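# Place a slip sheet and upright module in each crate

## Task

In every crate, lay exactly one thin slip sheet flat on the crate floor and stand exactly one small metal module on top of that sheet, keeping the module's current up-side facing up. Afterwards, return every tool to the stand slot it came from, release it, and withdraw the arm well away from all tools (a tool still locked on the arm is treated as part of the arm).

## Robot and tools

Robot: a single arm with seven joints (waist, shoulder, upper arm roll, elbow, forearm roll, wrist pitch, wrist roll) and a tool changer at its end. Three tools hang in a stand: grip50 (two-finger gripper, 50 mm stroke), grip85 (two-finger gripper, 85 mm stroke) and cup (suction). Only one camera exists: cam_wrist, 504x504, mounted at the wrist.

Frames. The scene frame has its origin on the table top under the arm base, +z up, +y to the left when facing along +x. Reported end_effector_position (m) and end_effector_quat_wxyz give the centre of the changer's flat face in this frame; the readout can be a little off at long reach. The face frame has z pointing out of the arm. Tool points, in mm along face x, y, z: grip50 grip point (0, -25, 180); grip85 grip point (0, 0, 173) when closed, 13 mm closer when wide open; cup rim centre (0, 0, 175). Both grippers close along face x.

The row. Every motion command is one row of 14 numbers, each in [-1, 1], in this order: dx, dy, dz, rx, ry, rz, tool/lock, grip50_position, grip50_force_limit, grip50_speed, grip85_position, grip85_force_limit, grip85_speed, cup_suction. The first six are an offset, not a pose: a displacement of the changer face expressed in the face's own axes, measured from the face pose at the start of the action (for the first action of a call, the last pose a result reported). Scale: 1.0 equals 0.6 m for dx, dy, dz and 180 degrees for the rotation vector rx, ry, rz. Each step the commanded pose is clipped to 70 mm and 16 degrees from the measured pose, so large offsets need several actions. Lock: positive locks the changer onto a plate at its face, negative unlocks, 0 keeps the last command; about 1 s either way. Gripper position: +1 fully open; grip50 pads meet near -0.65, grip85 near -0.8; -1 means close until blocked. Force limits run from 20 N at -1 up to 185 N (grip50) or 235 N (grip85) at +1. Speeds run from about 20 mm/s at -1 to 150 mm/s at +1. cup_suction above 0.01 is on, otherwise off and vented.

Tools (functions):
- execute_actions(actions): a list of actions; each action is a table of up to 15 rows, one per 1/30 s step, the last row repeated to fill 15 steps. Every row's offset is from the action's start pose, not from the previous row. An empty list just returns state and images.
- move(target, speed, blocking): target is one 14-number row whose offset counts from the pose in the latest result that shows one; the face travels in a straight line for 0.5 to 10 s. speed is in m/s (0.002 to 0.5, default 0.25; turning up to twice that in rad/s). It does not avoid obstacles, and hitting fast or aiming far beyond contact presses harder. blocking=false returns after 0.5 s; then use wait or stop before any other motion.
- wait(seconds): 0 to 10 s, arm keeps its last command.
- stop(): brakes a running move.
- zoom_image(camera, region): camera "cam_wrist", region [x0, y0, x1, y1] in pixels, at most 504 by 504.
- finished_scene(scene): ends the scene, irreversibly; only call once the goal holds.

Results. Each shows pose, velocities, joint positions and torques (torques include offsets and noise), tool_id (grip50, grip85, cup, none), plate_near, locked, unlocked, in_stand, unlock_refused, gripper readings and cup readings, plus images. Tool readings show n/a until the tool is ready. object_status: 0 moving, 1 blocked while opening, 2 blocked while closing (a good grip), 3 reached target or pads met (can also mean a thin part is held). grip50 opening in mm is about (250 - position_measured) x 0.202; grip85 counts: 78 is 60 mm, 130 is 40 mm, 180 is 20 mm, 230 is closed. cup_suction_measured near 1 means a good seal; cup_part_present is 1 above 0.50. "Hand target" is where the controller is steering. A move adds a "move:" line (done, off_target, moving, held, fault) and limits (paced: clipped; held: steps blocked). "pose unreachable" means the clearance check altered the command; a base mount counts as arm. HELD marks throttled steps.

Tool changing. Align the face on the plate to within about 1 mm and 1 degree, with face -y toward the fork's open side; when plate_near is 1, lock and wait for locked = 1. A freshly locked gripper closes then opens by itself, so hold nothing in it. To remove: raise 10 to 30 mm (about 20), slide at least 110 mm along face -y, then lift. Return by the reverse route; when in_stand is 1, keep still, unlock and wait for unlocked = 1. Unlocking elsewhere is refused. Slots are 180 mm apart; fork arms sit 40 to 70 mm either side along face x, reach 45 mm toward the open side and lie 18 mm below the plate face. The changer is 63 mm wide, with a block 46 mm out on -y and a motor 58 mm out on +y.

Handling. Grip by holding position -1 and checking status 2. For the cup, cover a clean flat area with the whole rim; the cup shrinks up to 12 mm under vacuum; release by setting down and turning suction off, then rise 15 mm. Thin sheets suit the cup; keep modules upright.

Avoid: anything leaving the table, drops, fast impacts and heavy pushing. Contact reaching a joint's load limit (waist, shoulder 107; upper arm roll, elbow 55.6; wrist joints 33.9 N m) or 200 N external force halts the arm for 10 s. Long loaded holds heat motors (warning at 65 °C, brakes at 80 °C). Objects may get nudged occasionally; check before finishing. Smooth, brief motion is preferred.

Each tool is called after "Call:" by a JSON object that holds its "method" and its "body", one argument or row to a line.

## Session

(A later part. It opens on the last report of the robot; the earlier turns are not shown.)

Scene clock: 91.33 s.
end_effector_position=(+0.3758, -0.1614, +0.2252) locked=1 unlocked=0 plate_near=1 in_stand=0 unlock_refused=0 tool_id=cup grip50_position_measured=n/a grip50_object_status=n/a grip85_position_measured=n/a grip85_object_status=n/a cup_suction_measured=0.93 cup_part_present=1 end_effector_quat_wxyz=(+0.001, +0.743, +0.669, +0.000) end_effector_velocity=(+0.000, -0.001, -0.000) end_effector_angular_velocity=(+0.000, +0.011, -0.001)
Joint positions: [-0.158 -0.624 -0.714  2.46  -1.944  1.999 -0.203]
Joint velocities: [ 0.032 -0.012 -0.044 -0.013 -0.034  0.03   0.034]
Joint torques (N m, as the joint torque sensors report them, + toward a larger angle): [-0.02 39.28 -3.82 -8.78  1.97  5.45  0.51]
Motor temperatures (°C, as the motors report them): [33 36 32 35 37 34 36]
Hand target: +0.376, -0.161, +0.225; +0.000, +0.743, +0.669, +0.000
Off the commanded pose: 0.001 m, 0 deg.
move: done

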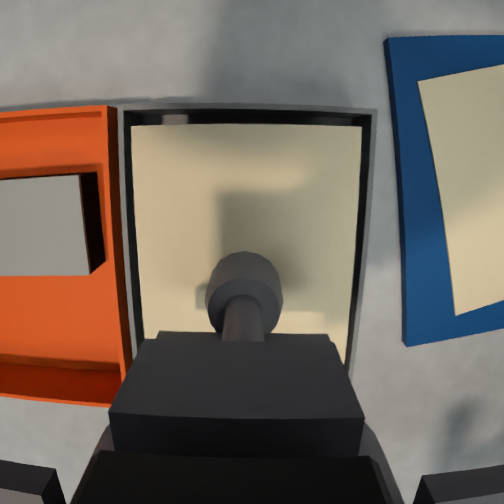

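Call:
{"method": "move", "body": {
  "target": [0.001,0,0.088,0,0,0,0,1,0,0,1,0,0,1],
  "speed": 0.07
}}

Call:
{"method": "execute_actions", "body": {
  "actions": [
    [[0,0,0,0,0,0,0,1,0,0,1,0,0,0]],
    [[0,0,-0.02,0,0,0,0,1,0,0,1,0,0,0]]
  ]
}}

Call:
{"method": "move", "body": {
  "target": [0,0,-0.085,0,0,0,0,1,0,0,1,0,0,0],
  "speed": 0.15
}}

Call:
{"method": "move", "body": {
  "target": [-0.238,-0.037,0,0,0,0,0,1,0,0,1,0,0,0],
  "speed": 0.2
}}

Scene clock: 97.33 s.
end_effector_position=(+0.3765, -0.1612, +0.1732) locked=1 unlocked=0 plate_near=1 in_stand=0 unlock_refused=0 tool_id=cup grip50_position_measured=n/a grip50_object_status=n/a grip85_position_measured=n/a grip85_object_status=n/a cup_suction_measured=0.93 cup_part_present=1 end_effector_quat_wxyz=(-0.010, +0.743, +0.669, -0.006) end_effector_velocity=(+0.000, -0.000, +0.000) end_effector_angular_velocity=(-0.015, -0.041, -0.006)
Joint positions: [-0.497 -0.724 -0.263  2.414 -1.726  1.741 -0.386]
Joint velocities: [-0.431 -0.006  0.406 -0.109 -0.267 -0.246  0.162]
Joint torques (N m, as the joint torque sensors report them, + toward a larger angle): [-3.25 41.09  2.88 -7.41 -0.68  4.23  1.47]
Motor temperatures (°C, as the motors report them): [33 36 32 35 37 34 36]
Hand target: +0.377, -0.161, +0.173; -0.007, +0.743, +0.669, -0.005
Off the commanded pose: 0.001 m, 1 deg.
move: done

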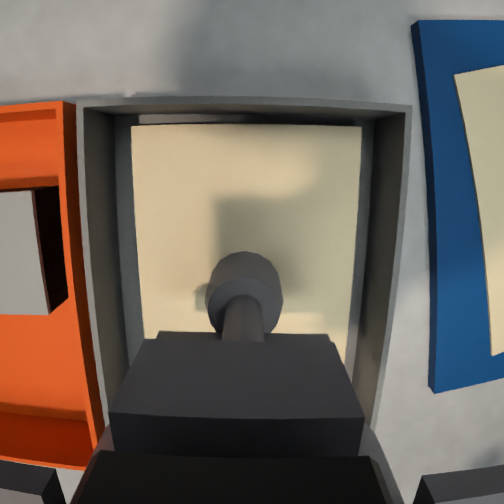

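Scene clock: 98.33 s.
end_effector_position=(+0.3770, -0.1614, +0.1854) locked=1 unlocked=0 plate_near=1 in_stand=0 unlock_refused=0 tool_id=cup grip50_position_measured=n/a grip50_object_status=n/a grip85_position_measured=n/a grip85_object_status=n/a cup_suction_measured=0.00 cup_part_present=0 end_effector_quat_wxyz=(-0.006, +0.743, +0.669, -0.004) end_effector_velocity=(+0.001, -0.001, +0.000) end_effector_angular_velocity=(+0.005, +0.014, -0.004)
Joint positions: [-0.365 -0.694 -0.4    2.459 -1.676  1.821 -0.415]
Joint velocities: [ 0.222 -0.025 -0.259  0.016 -0.034  0.163  0.057]
Joint torques (N m, as the joint torque sensors report them, + toward a larger angle): [ 0.46 39.28  0.46 -5.53 -0.35  5.29  1.54]
Motor temperatures (°C, as the motors report them): [33 36 32 35 37 34 36]
Hand target: +0.377, -0.161, +0.185; -0.007, +0.743, +0.669, -0.004
Off the commanded pose: 0.000 m, 0 deg.
Step readings (end_effector_position; steps 1 to 15: 1st action; 16 to 30: 2nd action):
0: (+0.3765, -0.1612, +0.1732)
1: (+0.3764, -0.1613, +0.1732)
2: (+0.3762, -0.1615, +0.1733)
4: (+0.3763, -0.1617, +0.1735)
8: (+0.3767, -0.1612, +0.1734)
15: (+0.3767, -0.1613, +0.1734)
16: (+0.3766, -0.1613, +0.1736)
17: (+0.3763, -0.1614, +0.1756)
19: (+0.3769, -0.1612, +0.1821)
23: (+0.3769, -0.1613, +0.1850)
30: end_effector_position above

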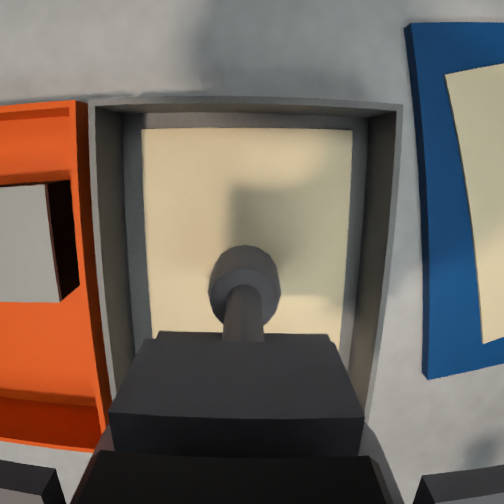

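Scene clock: 99.43 s.
end_effector_position=(+0.3776, -0.1616, +0.2363) locked=1 unlocked=0 plate_near=1 in_stand=0 unlock_refused=0 tool_id=cup grip50_position_measured=n/a grip50_object_status=n/a grip85_position_measured=n/a grip85_object_status=n/a cup_suction_measured=0.00 cup_part_present=0 end_effector_quat_wxyz=(-0.006, +0.743, +0.670, -0.004) end_effector_velocity=(+0.001, -0.001, +0.000) end_effector_angular_velocity=(+0.001, +0.004, -0.002)
Joint positions: [-0.061 -0.631 -0.848  2.437 -2.038  2.087 -0.12 ]
Joint velocities: [ 0.011 -0.006 -0.016 -0.007 -0.012  0.013  0.014]
Joint torques (N m, as the joint torque sensors report them, + toward a larger angle): [ 1.73 38.53 -6.   -9.98  1.95  4.97  1.05]
Motor temperatures (°C, as the motors report them): [33 36 32 35 37 34 36]
Hand target: +0.378, -0.162, +0.236; -0.006, +0.743, +0.669, -0.004
Off the commanded pose: 0.000 m, 0 deg.
move: done

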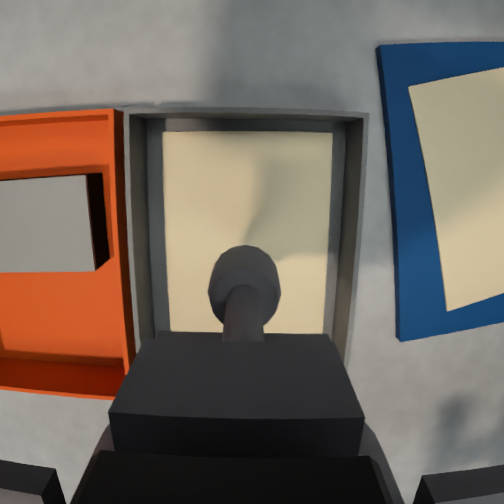

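Scene clock: 100.57 s.
end_effector_position=(+0.3406, -0.3013, +0.2361) locked=1 unlocked=0 plate_near=1 in_stand=0 unlock_refused=0 tool_id=cup grip50_position_measured=n/a grip50_object_status=n/a grip85_position_measured=n/a grip85_object_status=n/a cup_suction_measured=0.00 cup_part_present=0 end_effector_quat_wxyz=(-0.006, +0.743, +0.669, -0.004) end_effector_velocity=(-0.000, -0.001, +0.000) end_effector_angular_velocity=(-0.001, +0.000, +0.001)
Joint positions: [-0.313 -0.739 -0.929  2.278 -2.075  2.233 -0.325]
Joint velocities: [-0.001 -0.001 -0.    -0.003 -0.001  0.001  0.   ]
Joint torques (N m, as the joint torque sensors report them, + toward a larger angle): [ -1.35  40.36  -9.96 -11.68   2.37   5.24  -0.57]
Motor temperatures (°C, as the motors report them): [33 36 32 35 37 34 36]
Hand target: +0.340, -0.301, +0.236; -0.006, +0.743, +0.670, -0.004
Off the commanded pose: 0.000 m, 0 deg.
move: done

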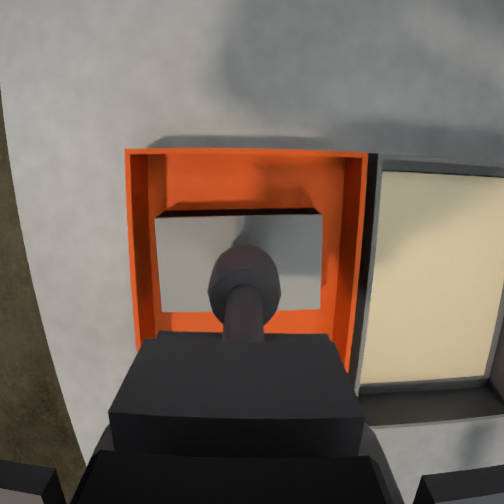

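Call:
{"method": "move", "body": {
  "target": [-0.005,-0.011,0.033,-0.0045,-0.0006,-0.019,0,1,0,0,1,0,0,0],
  "speed": 0.08
}}

Call:
{"method": "move", "body": {
  "target": [0,0,0.013,0,0,0,0,1,0,0,1,0,0,1],
  "speed": 0.02
}}

Scene clock: 104.87 s.
end_effector_position=(+0.3335, -0.3035, +0.2164) locked=1 unlocked=0 plate_near=1 in_stand=0 unlock_refused=0 tool_id=cup grip50_position_measured=n/a grip50_object_status=n/a grip85_position_measured=n/a grip85_object_status=n/a cup_suction_measured=0.00 cup_part_present=0 end_effector_quat_wxyz=(-0.000, +0.723, +0.691, +0.000) end_effector_velocity=(-0.000, +0.000, -0.001) end_effector_angular_velocity=(-0.000, -0.002, +0.003)
Joint positions: [-0.402 -0.746 -0.818  2.308 -1.979  2.15  -0.486]
Joint velocities: [-0.005  0.002  0.008  0.002  0.005 -0.006 -0.008]
Joint torques (N m, as the joint torque sensors report them, + toward a larger angle): [-2.65 43.96 -6.66 -8.53  3.38  4.4  -0.48]
Motor temperatures (°C, as the motors report them): [33 36 32 35 37 34 36]
Hand target: +0.333, -0.304, +0.216; +0.000, +0.723, +0.691, +0.000
Off the commanded pose: 0.000 m, 0 deg.
move: done

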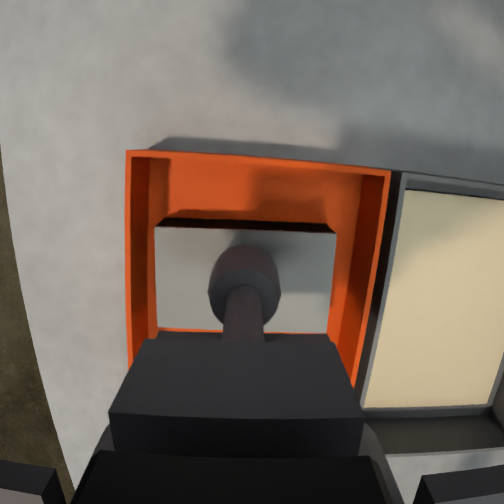

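Scene clock: 105.57 s.
end_effector_position=(+0.3335, -0.3034, +0.2087) locked=1 unlocked=0 plate_near=1 in_stand=0 unlock_refused=0 tool_id=cup grip50_position_measured=n/a grip50_object_status=n/a grip85_position_measured=n/a grip85_object_status=n/a cup_suction_measured=0.85 cup_part_present=1 end_effector_quat_wxyz=(-0.000, +0.723, +0.691, +0.000) end_effector_velocity=(-0.000, +0.000, -0.001) end_effector_angular_velocity=(+0.000, -0.000, +0.000)
Joint positions: [-0.42  -0.758 -0.787  2.311 -1.947  2.131 -0.511]
Joint velocities: [-0.003 -0.     0.005  0.     0.002 -0.003 -0.002]
Joint torques (N m, as the joint torque sensors report them, + toward a larger angle): [-2.02 42.88 -6.92 -8.52  3.29  4.49 -0.94]
Motor temperatures (°C, as the motors report them): [33 36 32 35 37 34 36]
Hand target: +0.333, -0.303, +0.209; -0.000, +0.723, +0.691, +0.000
Off the commanded pose: 0.000 m, 0 deg.
move: done

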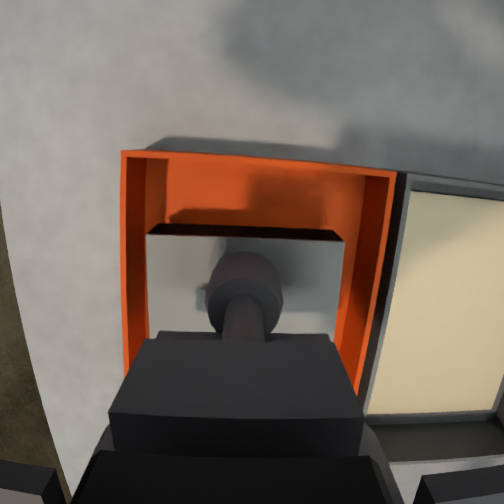

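Call:
{"method": "move", "body": {
  "target": [0,0,-0.078,0,0,0,0,1,0,0,1,0,0,1],
  "speed": 0.1
}}

Call:
{"method": "move", "body": {
  "target": [0.24,0.061,0,0,0,0.0145,0,1,0,0,1,0,0,1],
  "speed": 0.15
}}

Call:
{"method": "move", "body": {
  "target": [0,0,0.075,0,0,0,0,1,0,0,1,0,0,1],
  "speed": 0.08
}}

Scene clock: 110.20 s.
end_effector_position=(+0.3334, -0.3036, +0.2554) locked=1 unlocked=0 plate_near=1 in_stand=0 unlock_refused=0 tool_id=cup grip50_position_measured=n/a grip50_object_status=n/a grip85_position_measured=n/a grip85_object_status=n/a cup_suction_measured=1.00 cup_part_present=1 end_effector_quat_wxyz=(-0.000, +0.723, +0.691, +0.000) end_effector_velocity=(-0.000, +0.000, +0.001) end_effector_angular_velocity=(+0.000, +0.001, -0.000)
Joint positions: [-0.323 -0.684 -0.95   2.286 -2.135  2.237 -0.368]
Joint velocities: [ 0.003  0.    -0.004 -0.001 -0.003  0.003  0.003]
Joint torques (N m, as the joint torque sensors report them, + toward a larger angle): [  1.71  41.4  -10.03 -12.58   2.68   5.58   1.36]
Motor temperatures (°C, as the motors report them): [33 36 32 35 37 34 36]
Hand target: +0.333, -0.304, +0.256; -0.000, +0.723, +0.691, +0.000
Off the commanded pose: 0.000 m, 0 deg.
move: done

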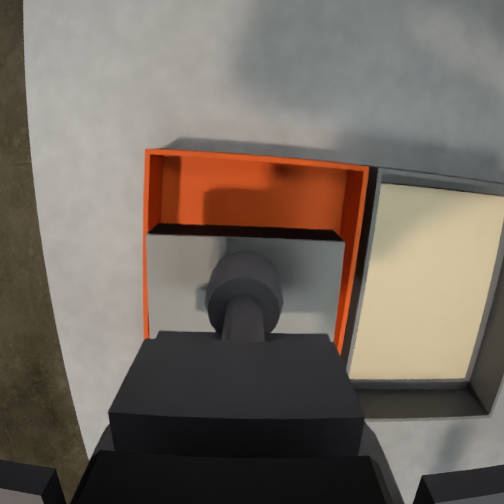

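Scene clock: 111.57 s.
end_effector_position=(+0.3767, -0.1613, +0.2556) locked=1 unlocked=0 plate_near=1 in_stand=0 unlock_refused=0 tool_id=cup grip50_position_measured=n/a grip50_object_status=n/a grip85_position_measured=n/a grip85_object_status=n/a cup_suction_measured=1.00 cup_part_present=1 end_effector_quat_wxyz=(-0.000, +0.738, +0.675, +0.001) end_effector_velocity=(+0.000, +0.000, -0.000) end_effector_angular_velocity=(-0.001, +0.001, -0.001)
Joint positions: [-0.029 -0.584 -0.906  2.437 -2.115  2.11  -0.083]
Joint velocities: [ 0.004 -0.001 -0.003 -0.    -0.001  0.001  0.003]
Joint torques (N m, as the joint torque sensors report them, + toward a larger angle): [  2.02  36.7   -6.76 -11.59   2.22   5.81   1.  ]
Motor temperatures (°C, as the motors report them): [33 36 32 35 37 34 36]
Hand target: +0.377, -0.161, +0.256; -0.000, +0.738, +0.675, +0.001
Off the commanded pose: 0.000 m, 0 deg.
move: done

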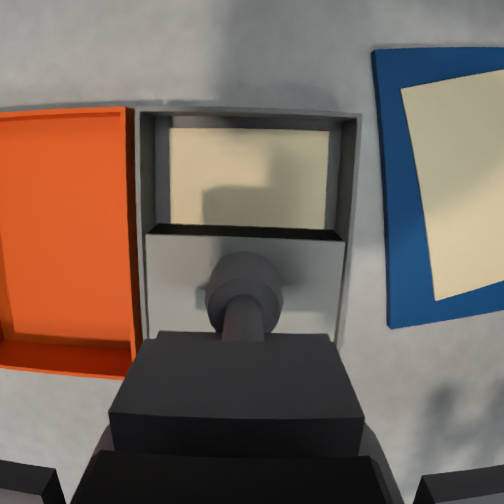

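Scene clock: 112.47 s.
end_effector_position=(+0.3767, -0.1612, +0.2107) locked=1 unlocked=0 plate_near=1 in_stand=0 unlock_refused=0 tool_id=cup grip50_position_measured=n/a grip50_object_status=n/a grip85_position_measured=n/a grip85_object_status=n/a cup_suction_measured=1.00 cup_part_present=1 end_effector_quat_wxyz=(-0.001, +0.738, +0.674, -0.000) end_effector_velocity=(+0.000, +0.000, -0.001) end_effector_angular_velocity=(-0.003, -0.017, +0.002)
Joint positions: [-0.204 -0.651 -0.631  2.471 -1.832  1.953 -0.304]
Joint velocities: [-0.068  0.018  0.096  0.018  0.079 -0.062 -0.074]
Joint torques (N m, as the joint torque sensors report them, + toward a larger angle): [-0.72 41.59 -3.39 -7.32  2.27  4.92 -0.27]
Motor temperatures (°C, as the motors report them): [33 36 32 35 37 34 36]
Hand target: +0.377, -0.161, +0.211; -0.000, +0.738, +0.675, +0.000
Off the commanded pose: 0.000 m, 0 deg.
move: done

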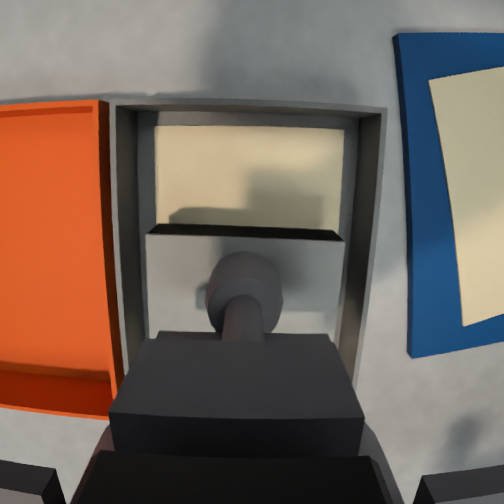

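Call:
{"method": "move", "body": {
  "target": [0.0025,0,0.0145,0,0,0,0,1,0,0,1,0,0,1],
  "speed": 0.02
}}

Call:
{"method": "execute_actions", "body": {
  "actions": [
    [[0,0,0,0,0,0,0,1,0,0,1,0,0,0]],
    [[0,0,-0.02,0,0,0,0,1,0,0,1,0,0,0]]
  ]
}}

Call:
{"method": "move", "body": {
  "target": [0,0,-0.035,0,0,0,0,1,0,0,1,0,0,0],
  "speed": 0.1
}}

Scene clock: 115.37 s.
end_effector_position=(+0.3768, -0.1597, +0.2020) locked=1 unlocked=0 plate_near=1 in_stand=0 unlock_refused=0 tool_id=cup grip50_position_measured=n/a grip50_object_status=n/a grip85_position_measured=n/a grip85_object_status=n/a cup_suction_measured=1.00 cup_part_present=1 end_effector_quat_wxyz=(-0.001, +0.738, +0.674, -0.000) end_effector_velocity=(-0.000, +0.000, -0.001) end_effector_angular_velocity=(-0.002, -0.004, +0.001)
Joint positions: [-0.262 -0.661 -0.539  2.476 -1.758  1.9   -0.36 ]
Joint velocities: [-0.037  0.006  0.05   0.005  0.033 -0.032 -0.032]
Joint torques (N m, as the joint torque sensors report them, + toward a larger angle): [-0.25 41.75 -1.18 -6.54  2.17  4.82 -0.89]
Motor temperatures (°C, as the motors report them): [33 36 32 35 37 34 36]
Hand target: +0.377, -0.160, +0.202; -0.001, +0.738, +0.674, -0.000
Off the commanded pose: 0.000 m, 0 deg.
move: done

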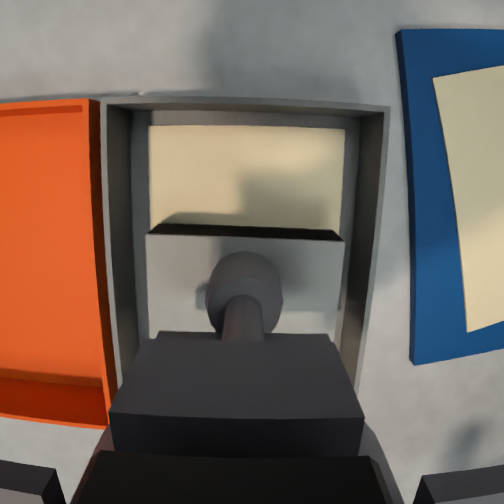

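Scene clock: 116.37 s.
end_effector_position=(+0.3770, -0.1597, +0.2143) locked=1 unlocked=0 plate_near=1 in_stand=0 unlock_refused=0 tool_id=cup grip50_position_measured=n/a grip50_object_status=n/a grip85_position_measured=n/a grip85_object_status=n/a cup_suction_measured=0.00 cup_part_present=0 end_effector_quat_wxyz=(-0.001, +0.738, +0.674, +0.000) end_effector_velocity=(-0.000, -0.000, -0.000) end_effector_angular_velocity=(+0.001, +0.007, +0.000)
Joint positions: [-0.183 -0.646 -0.657  2.471 -1.856  1.968 -0.282]
Joint velocities: [ 0.025 -0.008 -0.035 -0.008 -0.028  0.023  0.026]
Joint torques (N m, as the joint torque sensors report them, + toward a larger angle): [ 0.9  39.27 -3.81 -8.59  1.98  5.22  0.82]
Motor temperatures (°C, as the motors report them): [33 36 32 35 37 34 36]
Hand target: +0.377, -0.160, +0.214; -0.001, +0.738, +0.674, +0.000
Off the commanded pose: 0.000 m, 0 deg.
Step readings (end_effector_position; steps 1 to 15: 1st action; 16 to 30: 2nd action):
0: (+0.3768, -0.1597, +0.2020)
1: (+0.3768, -0.1597, +0.2020)
2: (+0.3768, -0.1597, +0.2020)
4: (+0.3770, -0.1597, +0.2022)
8: (+0.3771, -0.1597, +0.2023)
15: (+0.3771, -0.1597, +0.2023)
16: (+0.3771, -0.1598, +0.2025)
17: (+0.3770, -0.1600, +0.2043)
19: (+0.3770, -0.1598, +0.2108)
23: (+0.3769, -0.1596, +0.2140)
30: end_effector_position above

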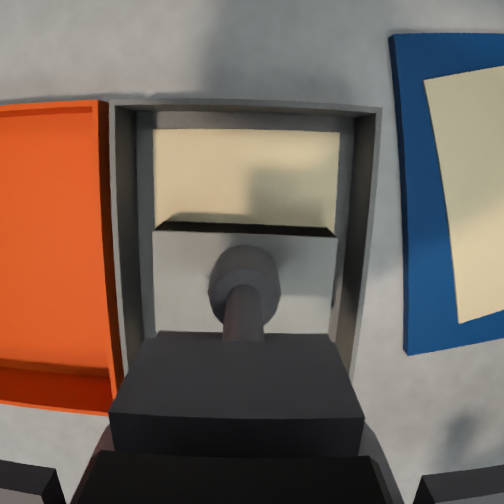

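Scene clock: 117.13 s.
end_effector_position=(+0.3770, -0.1598, +0.2353) locked=1 unlocked=0 plate_near=1 in_stand=0 unlock_refused=0 tool_id=cup grip50_position_measured=n/a grip50_object_status=n/a grip85_position_measured=n/a grip85_object_status=n/a cup_suction_measured=0.00 cup_part_present=0 end_effector_quat_wxyz=(-0.000, +0.738, +0.675, +0.000) end_effector_velocity=(+0.000, -0.000, +0.000) end_effector_angular_velocity=(+0.000, +0.002, -0.001)
Joint positions: [-0.09  -0.616 -0.803  2.457 -1.997  2.05  -0.172]
Joint velocities: [ 0.008 -0.002 -0.011 -0.003 -0.008  0.008  0.007]
Joint torques (N m, as the joint torque sensors report them, + toward a larger angle): [ 0.6  37.5  -5.87 -9.78  1.97  5.39  1.13]
Motor temperatures (°C, as the motors report them): [33 36 32 35 37 34 36]
Hand target: +0.377, -0.160, +0.235; -0.001, +0.738, +0.674, +0.000
Off the commanded pose: 0.000 m, 0 deg.
move: done

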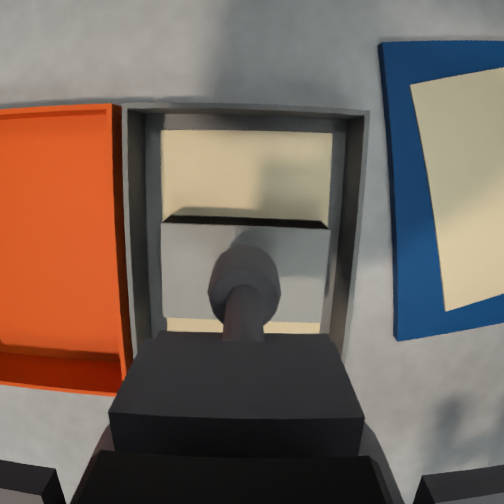

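Call:
{"method": "move", "body": {
  "target": [0.2937,-0.0885,0.015,0,0,-0.078,0,1,0,0,1,0,0,0],
  "speed": 0.15
}}

Call:
{"method": "move", "body": {
  "target": [0,0,0.047,0,0,0,0,1,0,0,1,0,0,0],
  "speed": 0.06
}}

Scene clock: 137.33 s.
end_effector_position=(+0.3405, +0.0206, +0.2271) locked=1 unlocked=0 plate_near=1 in_stand=0 unlock_refused=0 tool_id=cup grip50_position_measured=n/a grip50_object_status=n/a grip85_position_measured=n/a grip85_object_status=n/a cup_suction_measured=0.00 cup_part_present=0 end_effector_quat_wxyz=(-0.001, +0.650, +0.760, +0.000) end_effector_velocity=(-0.001, +0.000, -0.001) end_effector_angular_velocity=(+0.005, -0.022, +0.001)
Joint positions: [-0.242 -0.524 -0.15   2.577 -1.963  1.65  -0.082]
Joint velocities: [-0.139 -0.026  0.12  -0.045 -0.121 -0.044  0.088]
Joint torques (N m, as the joint torque sensors report them, + toward a larger angle): [ 1.72 33.52  4.77 -5.1   0.35  4.79  0.85]
Motor temperatures (°C, as the motors report them): [33 36 32 35 37 34 36]
Hand target: +0.340, +0.021, +0.227; -0.000, +0.650, +0.760, +0.001
Off the commanded pose: 0.001 m, 0 deg.
move: done

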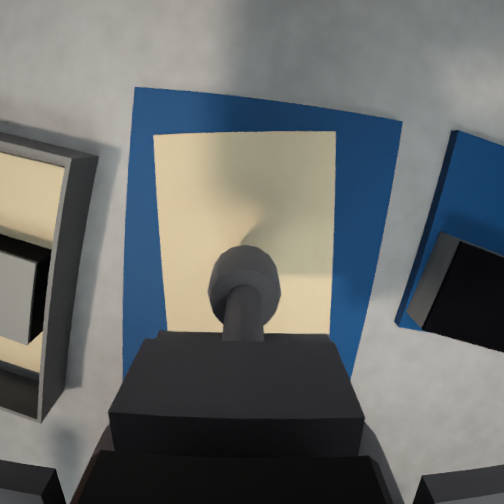

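Scene clock: 138.13 s.
end_effector_position=(+0.3404, +0.0205, +0.1989) locked=1 unlocked=0 plate_near=1 in_stand=0 unlock_refused=0 tool_id=cup grip50_position_measured=n/a grip50_object_status=n/a grip85_position_measured=n/a grip85_object_status=n/a cup_suction_measured=0.00 cup_part_present=0 end_effector_quat_wxyz=(-0.001, +0.650, +0.760, -0.000) end_effector_velocity=(-0.000, +0.000, -0.000) end_effector_angular_velocity=(+0.001, -0.003, +0.001)
Joint positions: [-0.41  -0.651  0.004  2.479 -2.136  1.566  0.055]
Joint velocities: [-0.009 -0.003  0.009 -0.003 -0.008 -0.005  0.005]
Joint torques (N m, as the joint torque sensors report them, + toward a larger angle): [-1.42 35.25  9.03 -4.27 -0.48  4.32  1.04]
Motor temperatures (°C, as the motors report them): [33 36 32 35 37 34 36]
Hand target: +0.340, +0.020, +0.199; -0.000, +0.650, +0.760, -0.000
Off the commanded pose: 0.000 m, 0 deg.
move: done

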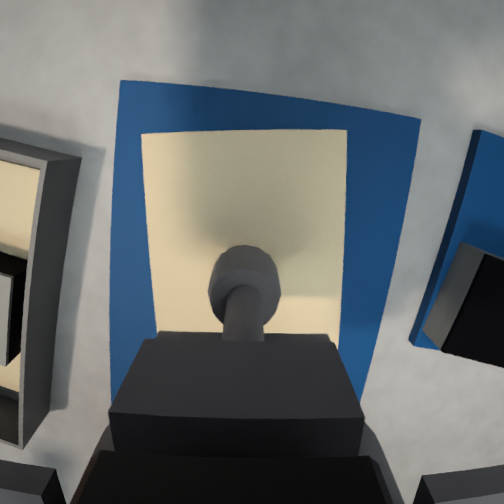

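Call:
{"method": "execute_actions", "body": {
  "actions": []
}}

Call:
{"method": "move", "body": {
  "target": [0,0,0.021,0,0,0,0,1,0,0,1,0,0,1],
  "speed": 0.05
}}

Scene clock: 146.60 s.
end_effector_position=(+0.3404, +0.0205, +0.1988) locked=1 unlocked=0 plate_near=1 in_stand=0 unlock_refused=0 tool_id=cup grip50_position_measured=n/a grip50_object_status=n/a grip85_position_measured=n/a grip85_object_status=n/a cup_suction_measured=0.00 cup_part_present=0 end_effector_quat_wxyz=(-0.001, +0.650, +0.760, -0.000) end_effector_velocity=(+0.000, +0.000, +0.000) end_effector_angular_velocity=(+0.000, -0.000, +0.001)
Joint positions: [-0.411 -0.651  0.005  2.478 -2.137  1.565  0.055]
Joint velocities: [ 0.  0. -0. -0. -0.  0. -0.]
Joint torques (N m, as the joint torque sensors report them, + toward a larger angle): [-1.13 34.61  9.   -3.85 -0.67  4.26  1.03]
Motor temperatures (°C, as the motors report them): [33 36 32 35 37 34 36]
Hand target: +0.340, +0.020, +0.199; -0.000, +0.650, +0.760, -0.000
Off the commanded pose: 0.000 m, 0 deg.

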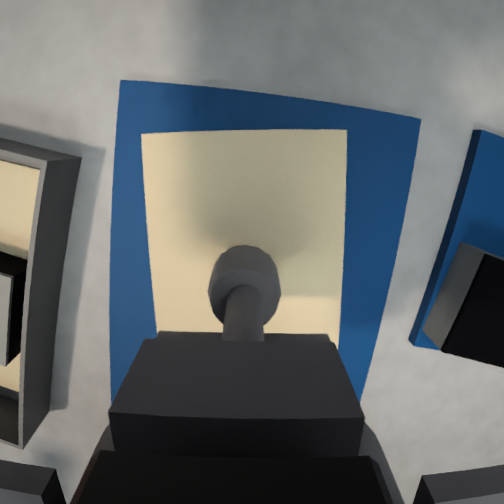

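Scene clock: 147.33 s.
end_effector_position=(+0.3404, +0.0205, +0.1863) locked=1 unlocked=0 plate_near=1 in_stand=0 unlock_refused=0 tool_id=cup grip50_position_measured=n/a grip50_object_status=n/a grip85_position_measured=n/a grip85_object_status=n/a cup_suction_measured=0.84 cup_part_present=1 end_effector_quat_wxyz=(-0.001, +0.650, +0.760, -0.000) end_effector_velocity=(+0.000, +0.000, -0.000) end_effector_angular_velocity=(+0.000, -0.001, -0.000)
Joint positions: [-0.453 -0.703  0.045  2.446 -2.187  1.534  0.093]
Joint velocities: [-0.003 -0.002  0.004 -0.001 -0.002 -0.002  0.002]
Joint torques (N m, as the joint torque sensors report them, + toward a larger angle): [-2.23 35.56 10.36 -3.4  -1.    3.87  0.92]
Motor temperatures (°C, as the motors report them): [33 36 32 35 37 34 36]
Hand target: +0.340, +0.021, +0.186; -0.000, +0.650, +0.760, -0.000
Off the commanded pose: 0.000 m, 0 deg.
move: done

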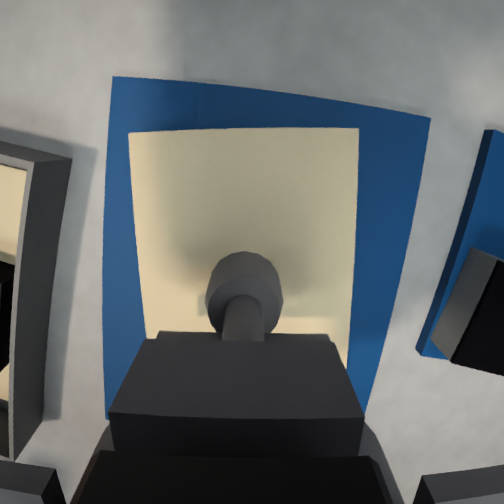

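Call:
{"method": "move", "body": {
  "target": [0,0,-0.085,0,0,0,0,1,0,0,1,0,0,1],
  "speed": 0.15
}}

Call:
{"method": "move", "body": {
  "target": [-0.5334,-0.0471,0,0,0,0.093,0,1,0,0,1,0,0,1],
  "speed": 0.2
}}

Scene clock: 150.63 s.
end_effector_position=(+0.3405, +0.0206, +0.2373) locked=1 unlocked=0 plate_near=1 in_stand=0 unlock_refused=0 tool_id=cup grip50_position_measured=n/a grip50_object_status=n/a grip85_position_measured=n/a grip85_object_status=n/a cup_suction_measured=0.93 cup_part_present=1 end_effector_quat_wxyz=(+0.000, +0.650, +0.760, +0.001) end_effector_velocity=(+0.000, +0.000, +0.000) end_effector_angular_velocity=(-0.005, +0.023, +0.001)
Joint positions: [-0.15  -0.476 -0.23   2.628 -1.863  1.68  -0.164]
Joint velocities: [ 0.179  0.022 -0.153  0.056  0.143  0.05  -0.105]
Joint torques (N m, as the joint torque sensors report them, + toward a larger angle): [-1.01 33.37  3.27 -5.    1.12  5.23 -0.25]
Motor temperatures (°C, as the motors report them): [33 36 32 35 37 34 36]
Hand target: +0.340, +0.021, +0.237; -0.000, +0.650, +0.760, +0.001
Off the commanded pose: 0.000 m, 0 deg.
move: done

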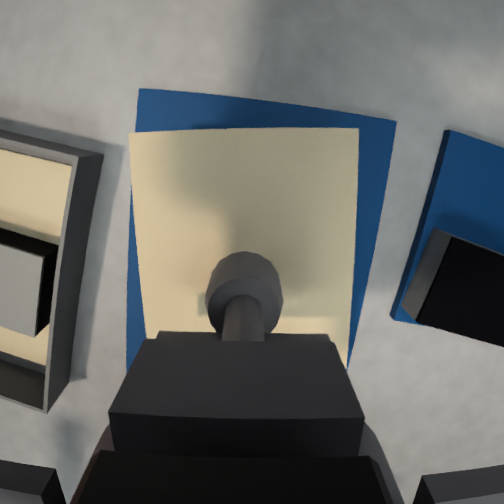

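Scene clock: 152.67 s.
end_effector_position=(+0.3613, -0.3002, +0.2362) locked=1 unlocked=0 plate_near=1 in_stand=0 unlock_refused=0 tool_id=cup grip50_position_measured=n/a grip50_object_status=n/a grip85_position_measured=n/a grip85_object_status=n/a cup_suction_measured=0.93 cup_part_present=1 end_effector_quat_wxyz=(-0.000, +0.754, +0.657, +0.000) end_effector_velocity=(+0.000, -0.001, +0.000) end_effector_angular_velocity=(+0.000, -0.000, -0.001)
Joint positions: [-0.301 -0.757 -0.908  2.224 -2.08   2.25  -0.232]
Joint velocities: [ 0.002 -0.002 -0.003 -0.003 -0.     0.004  0.002]
Joint torques (N m, as the joint torque sensors report them, + toward a larger angle): [  1.18  43.13  -9.87 -12.23   2.75   5.37   1.07]
Motor temperatures (°C, as the motors report them): [33 36 32 35 37 34 36]
Hand target: +0.361, -0.300, +0.236; -0.000, +0.754, +0.657, +0.000
Off the commanded pose: 0.001 m, 0 deg.
move: done

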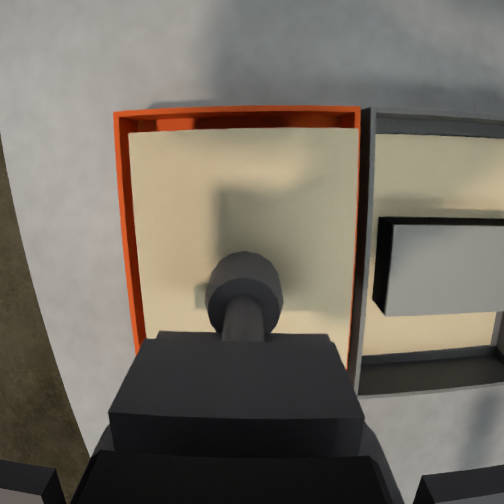

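Call:
{"method": "move", "body": {
  "target": [-0.0055,0,0.018,0,0,0,0,1,0,0,1,0,0,1],
  "speed": 0.05
}}

Call:
{"method": "zoom_image", "body": {
  "camera": "cam_wrist",
  "region": [90,70,400,380]
}}

Scene clock: 154.90 s.
end_effector_position=(+0.3608, -0.3033, +0.2255) locked=1 unlocked=0 plate_near=1 in_stand=0 unlock_refused=0 tool_id=cup grip50_position_measured=n/a grip50_object_status=n/a grip85_position_measured=n/a grip85_object_status=n/a cup_suction_measured=0.93 cup_part_present=1 end_effector_quat_wxyz=(-0.000, +0.754, +0.657, +0.001) end_effector_velocity=(+0.000, -0.000, -0.001) end_effector_angular_velocity=(-0.001, -0.001, +0.001)
Joint positions: [-0.324 -0.778 -0.878  2.222 -2.046  2.234 -0.259]
Joint velocities: [-0.002 -0.001  0.003 -0.001  0.002 -0.002 -0.002]
Joint torques (N m, as the joint torque sensors report them, + toward a larger angle): [ -1.25  43.7   -8.32 -11.69   3.83   4.38  -0.72]
Motor temperatures (°C, as the motors report them): [33 36 32 35 37 34 36]
Hand target: +0.361, -0.303, +0.225; -0.000, +0.754, +0.657, +0.000
Off the commanded pose: 0.000 m, 0 deg.
move: done

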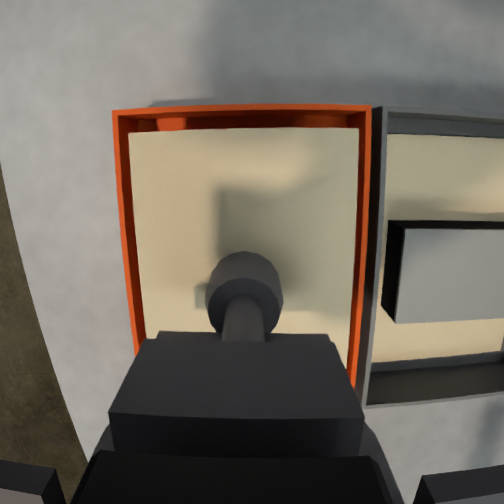

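Region (90, 70, 400, 380) of cam_wrist's 504x504 image, scaled by 1.626, with more detail than that image has.

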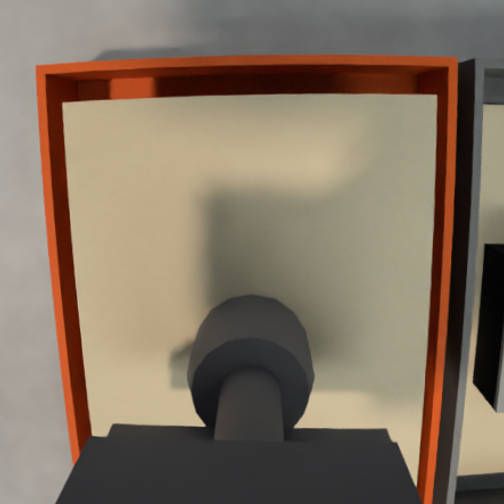

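Call:
{"method": "move", "body": {
  "target": [-0.0015,0,0.025,0,0,0,0,1,0,0,1,0,0,1],
  "speed": 0.05
}}

Scene clock: 157.23 s.
end_effector_position=(+0.3607, -0.3041, +0.2106) locked=1 unlocked=0 plate_near=1 in_stand=0 unlock_refused=0 tool_id=cup grip50_position_measured=n/a grip50_object_status=n/a grip85_position_measured=n/a grip85_object_status=n/a cup_suction_measured=0.93 cup_part_present=1 end_effector_quat_wxyz=(-0.000, +0.754, +0.657, +0.001) end_effector_velocity=(+0.000, -0.000, -0.001) end_effector_angular_velocity=(-0.000, -0.000, +0.000)
Joint positions: [-0.352 -0.802 -0.833  2.223 -1.997  2.205 -0.296]
Joint velocities: [-0.002 -0.     0.004 -0.     0.002 -0.002 -0.001]
Joint torques (N m, as the joint torque sensors report them, + toward a larger angle): [-2.07 43.96 -7.47 -9.39  3.63  4.31 -0.71]
Motor temperatures (°C, as the motors report them): [33 36 32 35 37 34 36]
Hand target: +0.361, -0.304, +0.210; -0.000, +0.754, +0.657, +0.001
Off the commanded pose: 0.000 m, 0 deg.
move: done

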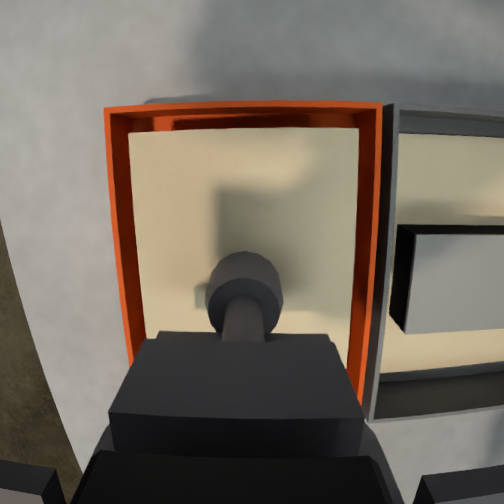

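Call:
{"method": "move", "body": {
  "target": [0,-0.003,0.05,0,0,0,0,1,0,0,1,0,0,1],
  "speed": 0.06
}}

Call:
{"method": "move", "body": {
  "target": [0,0,0.013,0,0,0,0,1,0,0,1,0,0,1],
  "speed": 0.03
}}

Call:
{"method": "execute_actions", "body": {
  "actions": [
    [[0,0,0,0,0,0,0,1,0,0,1,0,0,0]],
    [[0,0,-0.02,0,0,0,0,1,0,0,1,0,0,0]]
  ]
}}

Call:
{"method": "move", "body": {
  "target": [0,-0.06,-0.12,0,0,0,0,1,0,0,1,0,0,0],
  "speed": 0.15
}}

Scene clock: 160.93 s.
end_effector_position=(+0.3591, -0.3037, +0.1807) locked=1 unlocked=0 plate_near=1 in_stand=0 unlock_refused=0 tool_id=cup grip50_position_measured=n/a grip50_object_status=n/a grip85_position_measured=n/a grip85_object_status=n/a cup_suction_measured=0.93 cup_part_present=1 end_effector_quat_wxyz=(-0.001, +0.754, +0.657, +0.001) end_effector_velocity=(-0.000, +0.000, -0.001) end_effector_angular_velocity=(-0.001, +0.000, +0.001)
Joint positions: [-0.414 -0.847 -0.731  2.234 -1.885  2.133 -0.387]
Joint velocities: [-0.004 -0.     0.007  0.001  0.005 -0.006 -0.005]
Joint torques (N m, as the joint torque sensors report them, + toward a larger angle): [-1.8  46.3  -6.43 -8.31  3.29  4.43 -0.59]
Motor temperatures (°C, as the motors report them): [33 36 32 35 37 34 36]
Hand target: +0.359, -0.304, +0.181; -0.000, +0.754, +0.657, +0.001
Off the commanded pose: 0.000 m, 0 deg.
move: done

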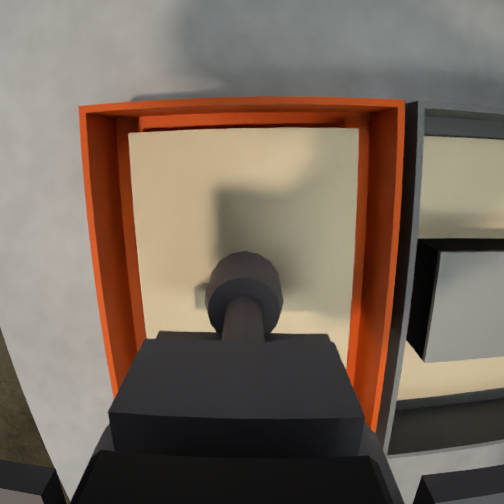

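Scene clock: 161.63 s.
end_effector_position=(+0.3592, -0.3036, +0.1731) locked=1 unlocked=0 plate_near=1 in_stand=0 unlock_refused=0 tool_id=cup grip50_position_measured=n/a grip50_object_status=n/a grip85_position_measured=n/a grip85_object_status=n/a cup_suction_measured=0.93 cup_part_present=1 end_effector_quat_wxyz=(-0.001, +0.754, +0.657, +0.001) end_effector_velocity=(-0.000, +0.000, -0.001) end_effector_angular_velocity=(-0.000, +0.000, +0.002)
Joint positions: [-0.43  -0.859 -0.703  2.234 -1.856  2.114 -0.411]
Joint velocities: [-0.003 -0.     0.004 -0.     0.001 -0.003 -0.003]
Joint torques (N m, as the joint torque sensors report them, + toward a larger angle): [-1.18 45.45 -6.73 -7.61  3.47  4.18 -0.54]
Motor temperatures (°C, as the motors report them): [33 36 32 35 37 34 36]
Hand target: +0.359, -0.304, +0.173; -0.001, +0.754, +0.657, +0.001
Off the commanded pose: 0.000 m, 0 deg.
move: done

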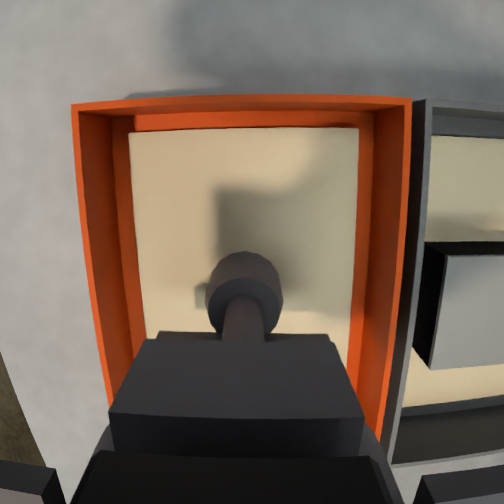

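Scene clock: 162.63 s.
end_effector_position=(+0.3593, -0.3038, +0.1854) locked=1 unlocked=0 plate_near=1 in_stand=0 unlock_refused=0 tool_id=cup grip50_position_measured=n/a grip50_object_status=n/a grip85_position_measured=n/a grip85_object_status=n/a cup_suction_measured=0.00 cup_part_present=0 end_effector_quat_wxyz=(-0.000, +0.754, +0.657, +0.001) end_effector_velocity=(-0.000, -0.000, -0.000) end_effector_angular_velocity=(-0.000, +0.001, +0.000)
Joint positions: [-0.406 -0.839 -0.745  2.233 -1.902  2.142 -0.374]
Joint velocities: [ 0.001 -0.001 -0.002 -0.    -0.001  0.001  0.   ]
Joint torques (N m, as the joint torque sensors report them, + toward a larger angle): [ 1.62 45.01 -7.94 -9.8   2.22  5.26  1.08]
Motor temperatures (°C, as the motors report them): [33 36 32 35 37 34 36]
Hand target: +0.359, -0.304, +0.185; -0.000, +0.754, +0.657, +0.001
Off the commanded pose: 0.000 m, 0 deg.
Step readings (end_effector_position; steps 1 to 15: 1st action; 16 to 30: 2nd action):
0: (+0.3592, -0.3036, +0.1731)
1: (+0.3592, -0.3036, +0.1731)
2: (+0.3592, -0.3036, +0.1731)
4: (+0.3593, -0.3037, +0.1733)
8: (+0.3594, -0.3037, +0.1734)
15: (+0.3594, -0.3037, +0.1734)
16: (+0.3594, -0.3038, +0.1737)
17: (+0.3591, -0.3039, +0.1762)
19: (+0.3593, -0.3038, +0.1829)
23: (+0.3593, -0.3037, +0.1852)
30: end_effector_position above

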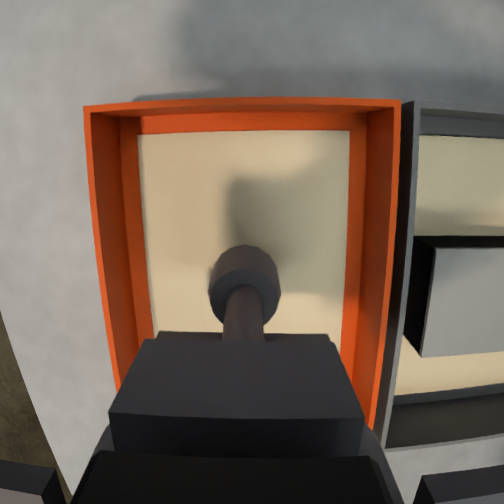

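Scene clock: 163.57 s.
end_effector_position=(+0.3234, -0.2992, +0.2573) locked=1 unlocked=0 plate_near=1 in_stand=0 unlock_refused=0 tool_id=cup grip50_position_measured=n/a grip50_object_status=n/a grip85_position_measured=n/a grip85_object_status=n/a cup_suction_measured=0.00 cup_part_present=0 end_effector_quat_wxyz=(-0.000, +0.754, +0.657, +0.001) end_effector_velocity=(-0.000, -0.000, +0.000) end_effector_angular_velocity=(-0.001, +0.001, -0.000)
Joint positions: [-0.347 -0.654 -0.934  2.318 -2.146  2.207 -0.294]
Joint velocities: [ 0.003 -0.    -0.005 -0.    -0.002  0.002  0.002]
Joint torques (N m, as the joint torque sensors report them, + toward a larger angle): [  1.2   40.87  -8.42 -12.48   2.38   5.44   0.81]
Motor temperatures (°C, as the motors report them): [33 36 32 35 37 34 36]
Hand target: +0.323, -0.299, +0.257; -0.000, +0.754, +0.657, +0.001
Off the commanded pose: 0.000 m, 0 deg.
move: done

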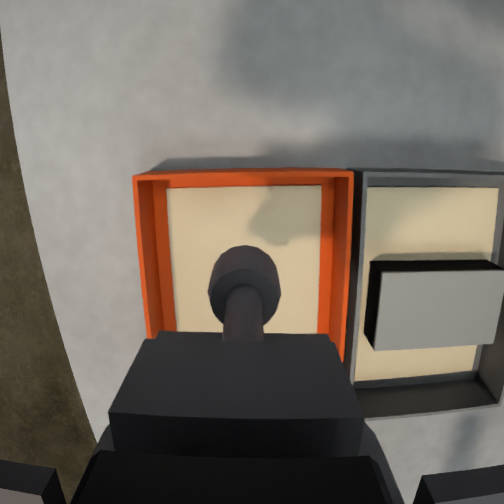

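Call:
{"method": "move", "body": {
  "target": [0.511,0.058,0.015,0,0,-0.028,0,1,0,0,1,0,0,0]
}}

Call:
{"method": "move", "body": {
  "target": [0.317,-0.133,0.02,0,0,0,0,1,0,0,1,0,0,0],
  "speed": 0.2
}}

Scene clock: 167.53 s.
end_effector_position=(+0.4004, +0.0002, +0.2494) locked=1 unlocked=0 plate_near=1 in_stand=0 unlock_refused=0 tool_id=cup grip50_position_measured=n/a grip50_object_status=n/a grip85_position_measured=n/a grip85_object_status=n/a cup_suction_measured=0.00 cup_part_present=0 end_effector_quat_wxyz=(+0.000, +0.724, +0.690, +0.002) end_effector_velocity=(+0.001, -0.000, +0.000) end_effector_angular_velocity=(-0.001, +0.004, -0.003)
Joint positions: [ 0.302 -0.566 -0.812  2.454 -2.108  2.043  0.271]
Joint velocities: [ 0.014 -0.006 -0.018 -0.006 -0.01   0.013  0.013]
Joint torques (N m, as the joint torque sensors report them, + toward a larger angle): [  1.41  35.43  -5.07 -10.49   1.64   5.33   1.3 ]
Motor temperatures (°C, as the motors report them): [33 36 32 35 37 34 36]
Hand target: +0.400, +0.000, +0.249; -0.000, +0.724, +0.689, +0.002
Off the commanded pose: 0.001 m, 0 deg.
move: done

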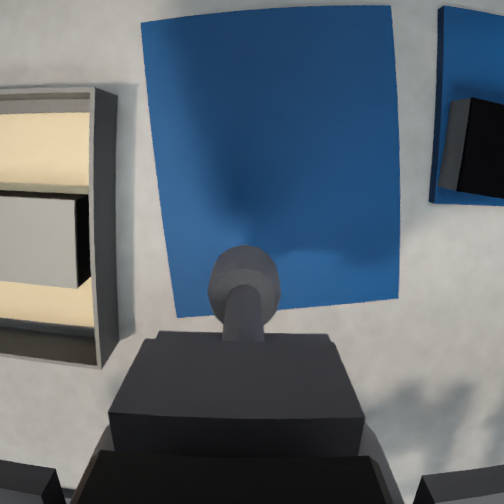

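Scene clock: 169.00 s.
end_effector_position=(+0.3302, +0.1948, +0.2382) locked=1 unlocked=0 plate_near=1 in_stand=0 unlock_refused=0 tool_id=cup grip50_position_measured=n/a grip50_object_status=n/a grip85_position_measured=n/a grip85_object_status=n/a cup_suction_measured=0.00 cup_part_present=0 end_effector_quat_wxyz=(-0.000, +0.724, +0.690, +0.004) end_effector_velocity=(+0.001, +0.000, -0.000) end_effector_angular_velocity=(-0.010, +0.007, -0.003)
Joint positions: [ 0.744 -0.55  -0.685  2.529 -1.98   1.934  0.676]
Joint velocities: [ 0.05  -0.013 -0.063 -0.011 -0.036  0.035  0.037]
Joint torques (N m, as the joint torque sensors report them, + toward a larger angle): [-0.45 36.5  -1.6  -8.8   1.61  4.85  0.6 ]
Motor temperatures (°C, as the motors report them): [33 36 32 35 37 34 36]
Hand target: +0.330, +0.195, +0.238; -0.001, +0.724, +0.689, +0.003
Off the commanded pose: 0.001 m, 0 deg.
move: done

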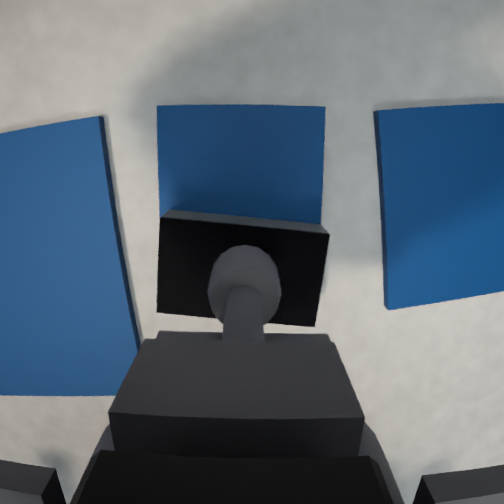

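Call:
{"method": "move", "body": {
  "target": [-0.001,0,0.025,0.0018,-0.0018,0.027,0,1,0,0,1,0,0,0],
  "speed": 0.1
}}

Scene clock: 171.07 s.
end_effector_position=(+0.3303, +0.1943, +0.2233) locked=1 unlocked=0 plate_near=1 in_stand=0 unlock_refused=0 tool_id=cup grip50_position_measured=n/a grip50_object_status=n/a grip85_position_measured=n/a grip85_object_status=n/a cup_suction_measured=0.00 cup_part_present=0 end_effector_quat_wxyz=(-0.001, +0.753, +0.658, -0.001) end_effector_velocity=(+0.000, -0.000, -0.001) end_effector_angular_velocity=(+0.005, -0.008, -0.004)
Joint positions: [ 0.672 -0.579 -0.576  2.536 -1.872  1.878  0.676]
Joint velocities: [-0.064  0.009  0.08   0.003  0.037 -0.045 -0.03 ]
Joint torques (N m, as the joint torque sensors report them, + toward a larger angle): [ 1.28 38.09 -0.31 -6.74  2.01  4.17 -0.86]
Motor temperatures (°C, as the motors report them): [33 36 32 35 37 34 36]
Hand target: +0.330, +0.194, +0.223; -0.001, +0.753, +0.658, -0.001
Off the commanded pose: 0.000 m, 0 deg.
move: done

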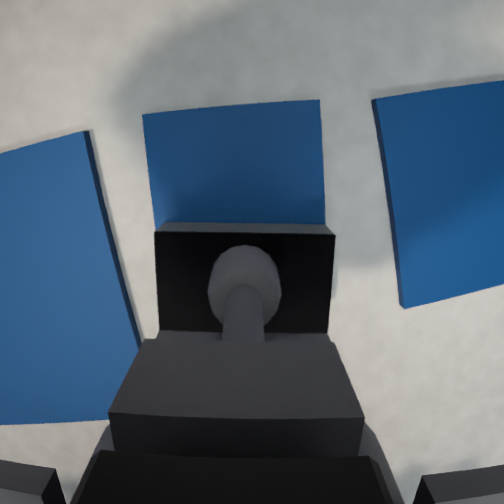

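Call:
{"method": "move", "body": {
  "target": [0,0,0.014,0,0,0,0,1,0,0,1,0,0,1],
  "speed": 0.04
}}

Scene clock: 172.70 s.
end_effector_position=(+0.3301, +0.1942, +0.2149) locked=1 unlocked=0 plate_near=1 in_stand=0 unlock_refused=0 tool_id=cup grip50_position_measured=n/a grip50_object_status=n/a grip85_position_measured=n/a grip85_object_status=n/a cup_suction_measured=0.86 cup_part_present=1 end_effector_quat_wxyz=(-0.001, +0.753, +0.658, -0.002) end_effector_velocity=(-0.001, -0.000, -0.001) end_effector_angular_velocity=(+0.005, -0.003, -0.000)
Joint positions: [ 0.574 -0.593 -0.453  2.525 -1.83   1.815  0.643]
Joint velocities: [-0.08   0.002  0.09  -0.008  0.005 -0.045 -0.009]
Joint torques (N m, as the joint torque sensors report them, + toward a larger angle): [ 0.16 40.12 -0.02 -7.6   2.24  4.57 -0.83]
Motor temperatures (°C, as the motors report them): [33 36 32 35 37 34 36]
Hand target: +0.330, +0.194, +0.215; -0.001, +0.753, +0.658, -0.001
Off the commanded pose: 0.000 m, 0 deg.
move: done

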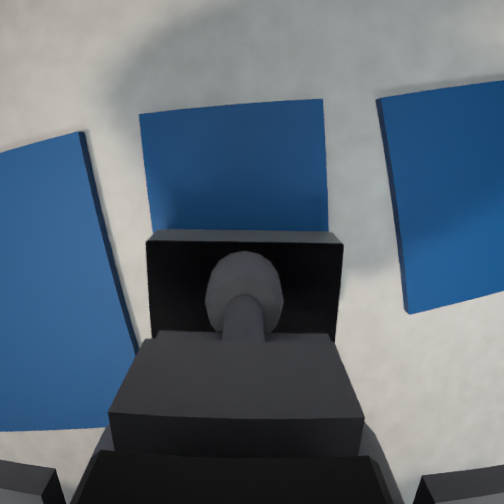

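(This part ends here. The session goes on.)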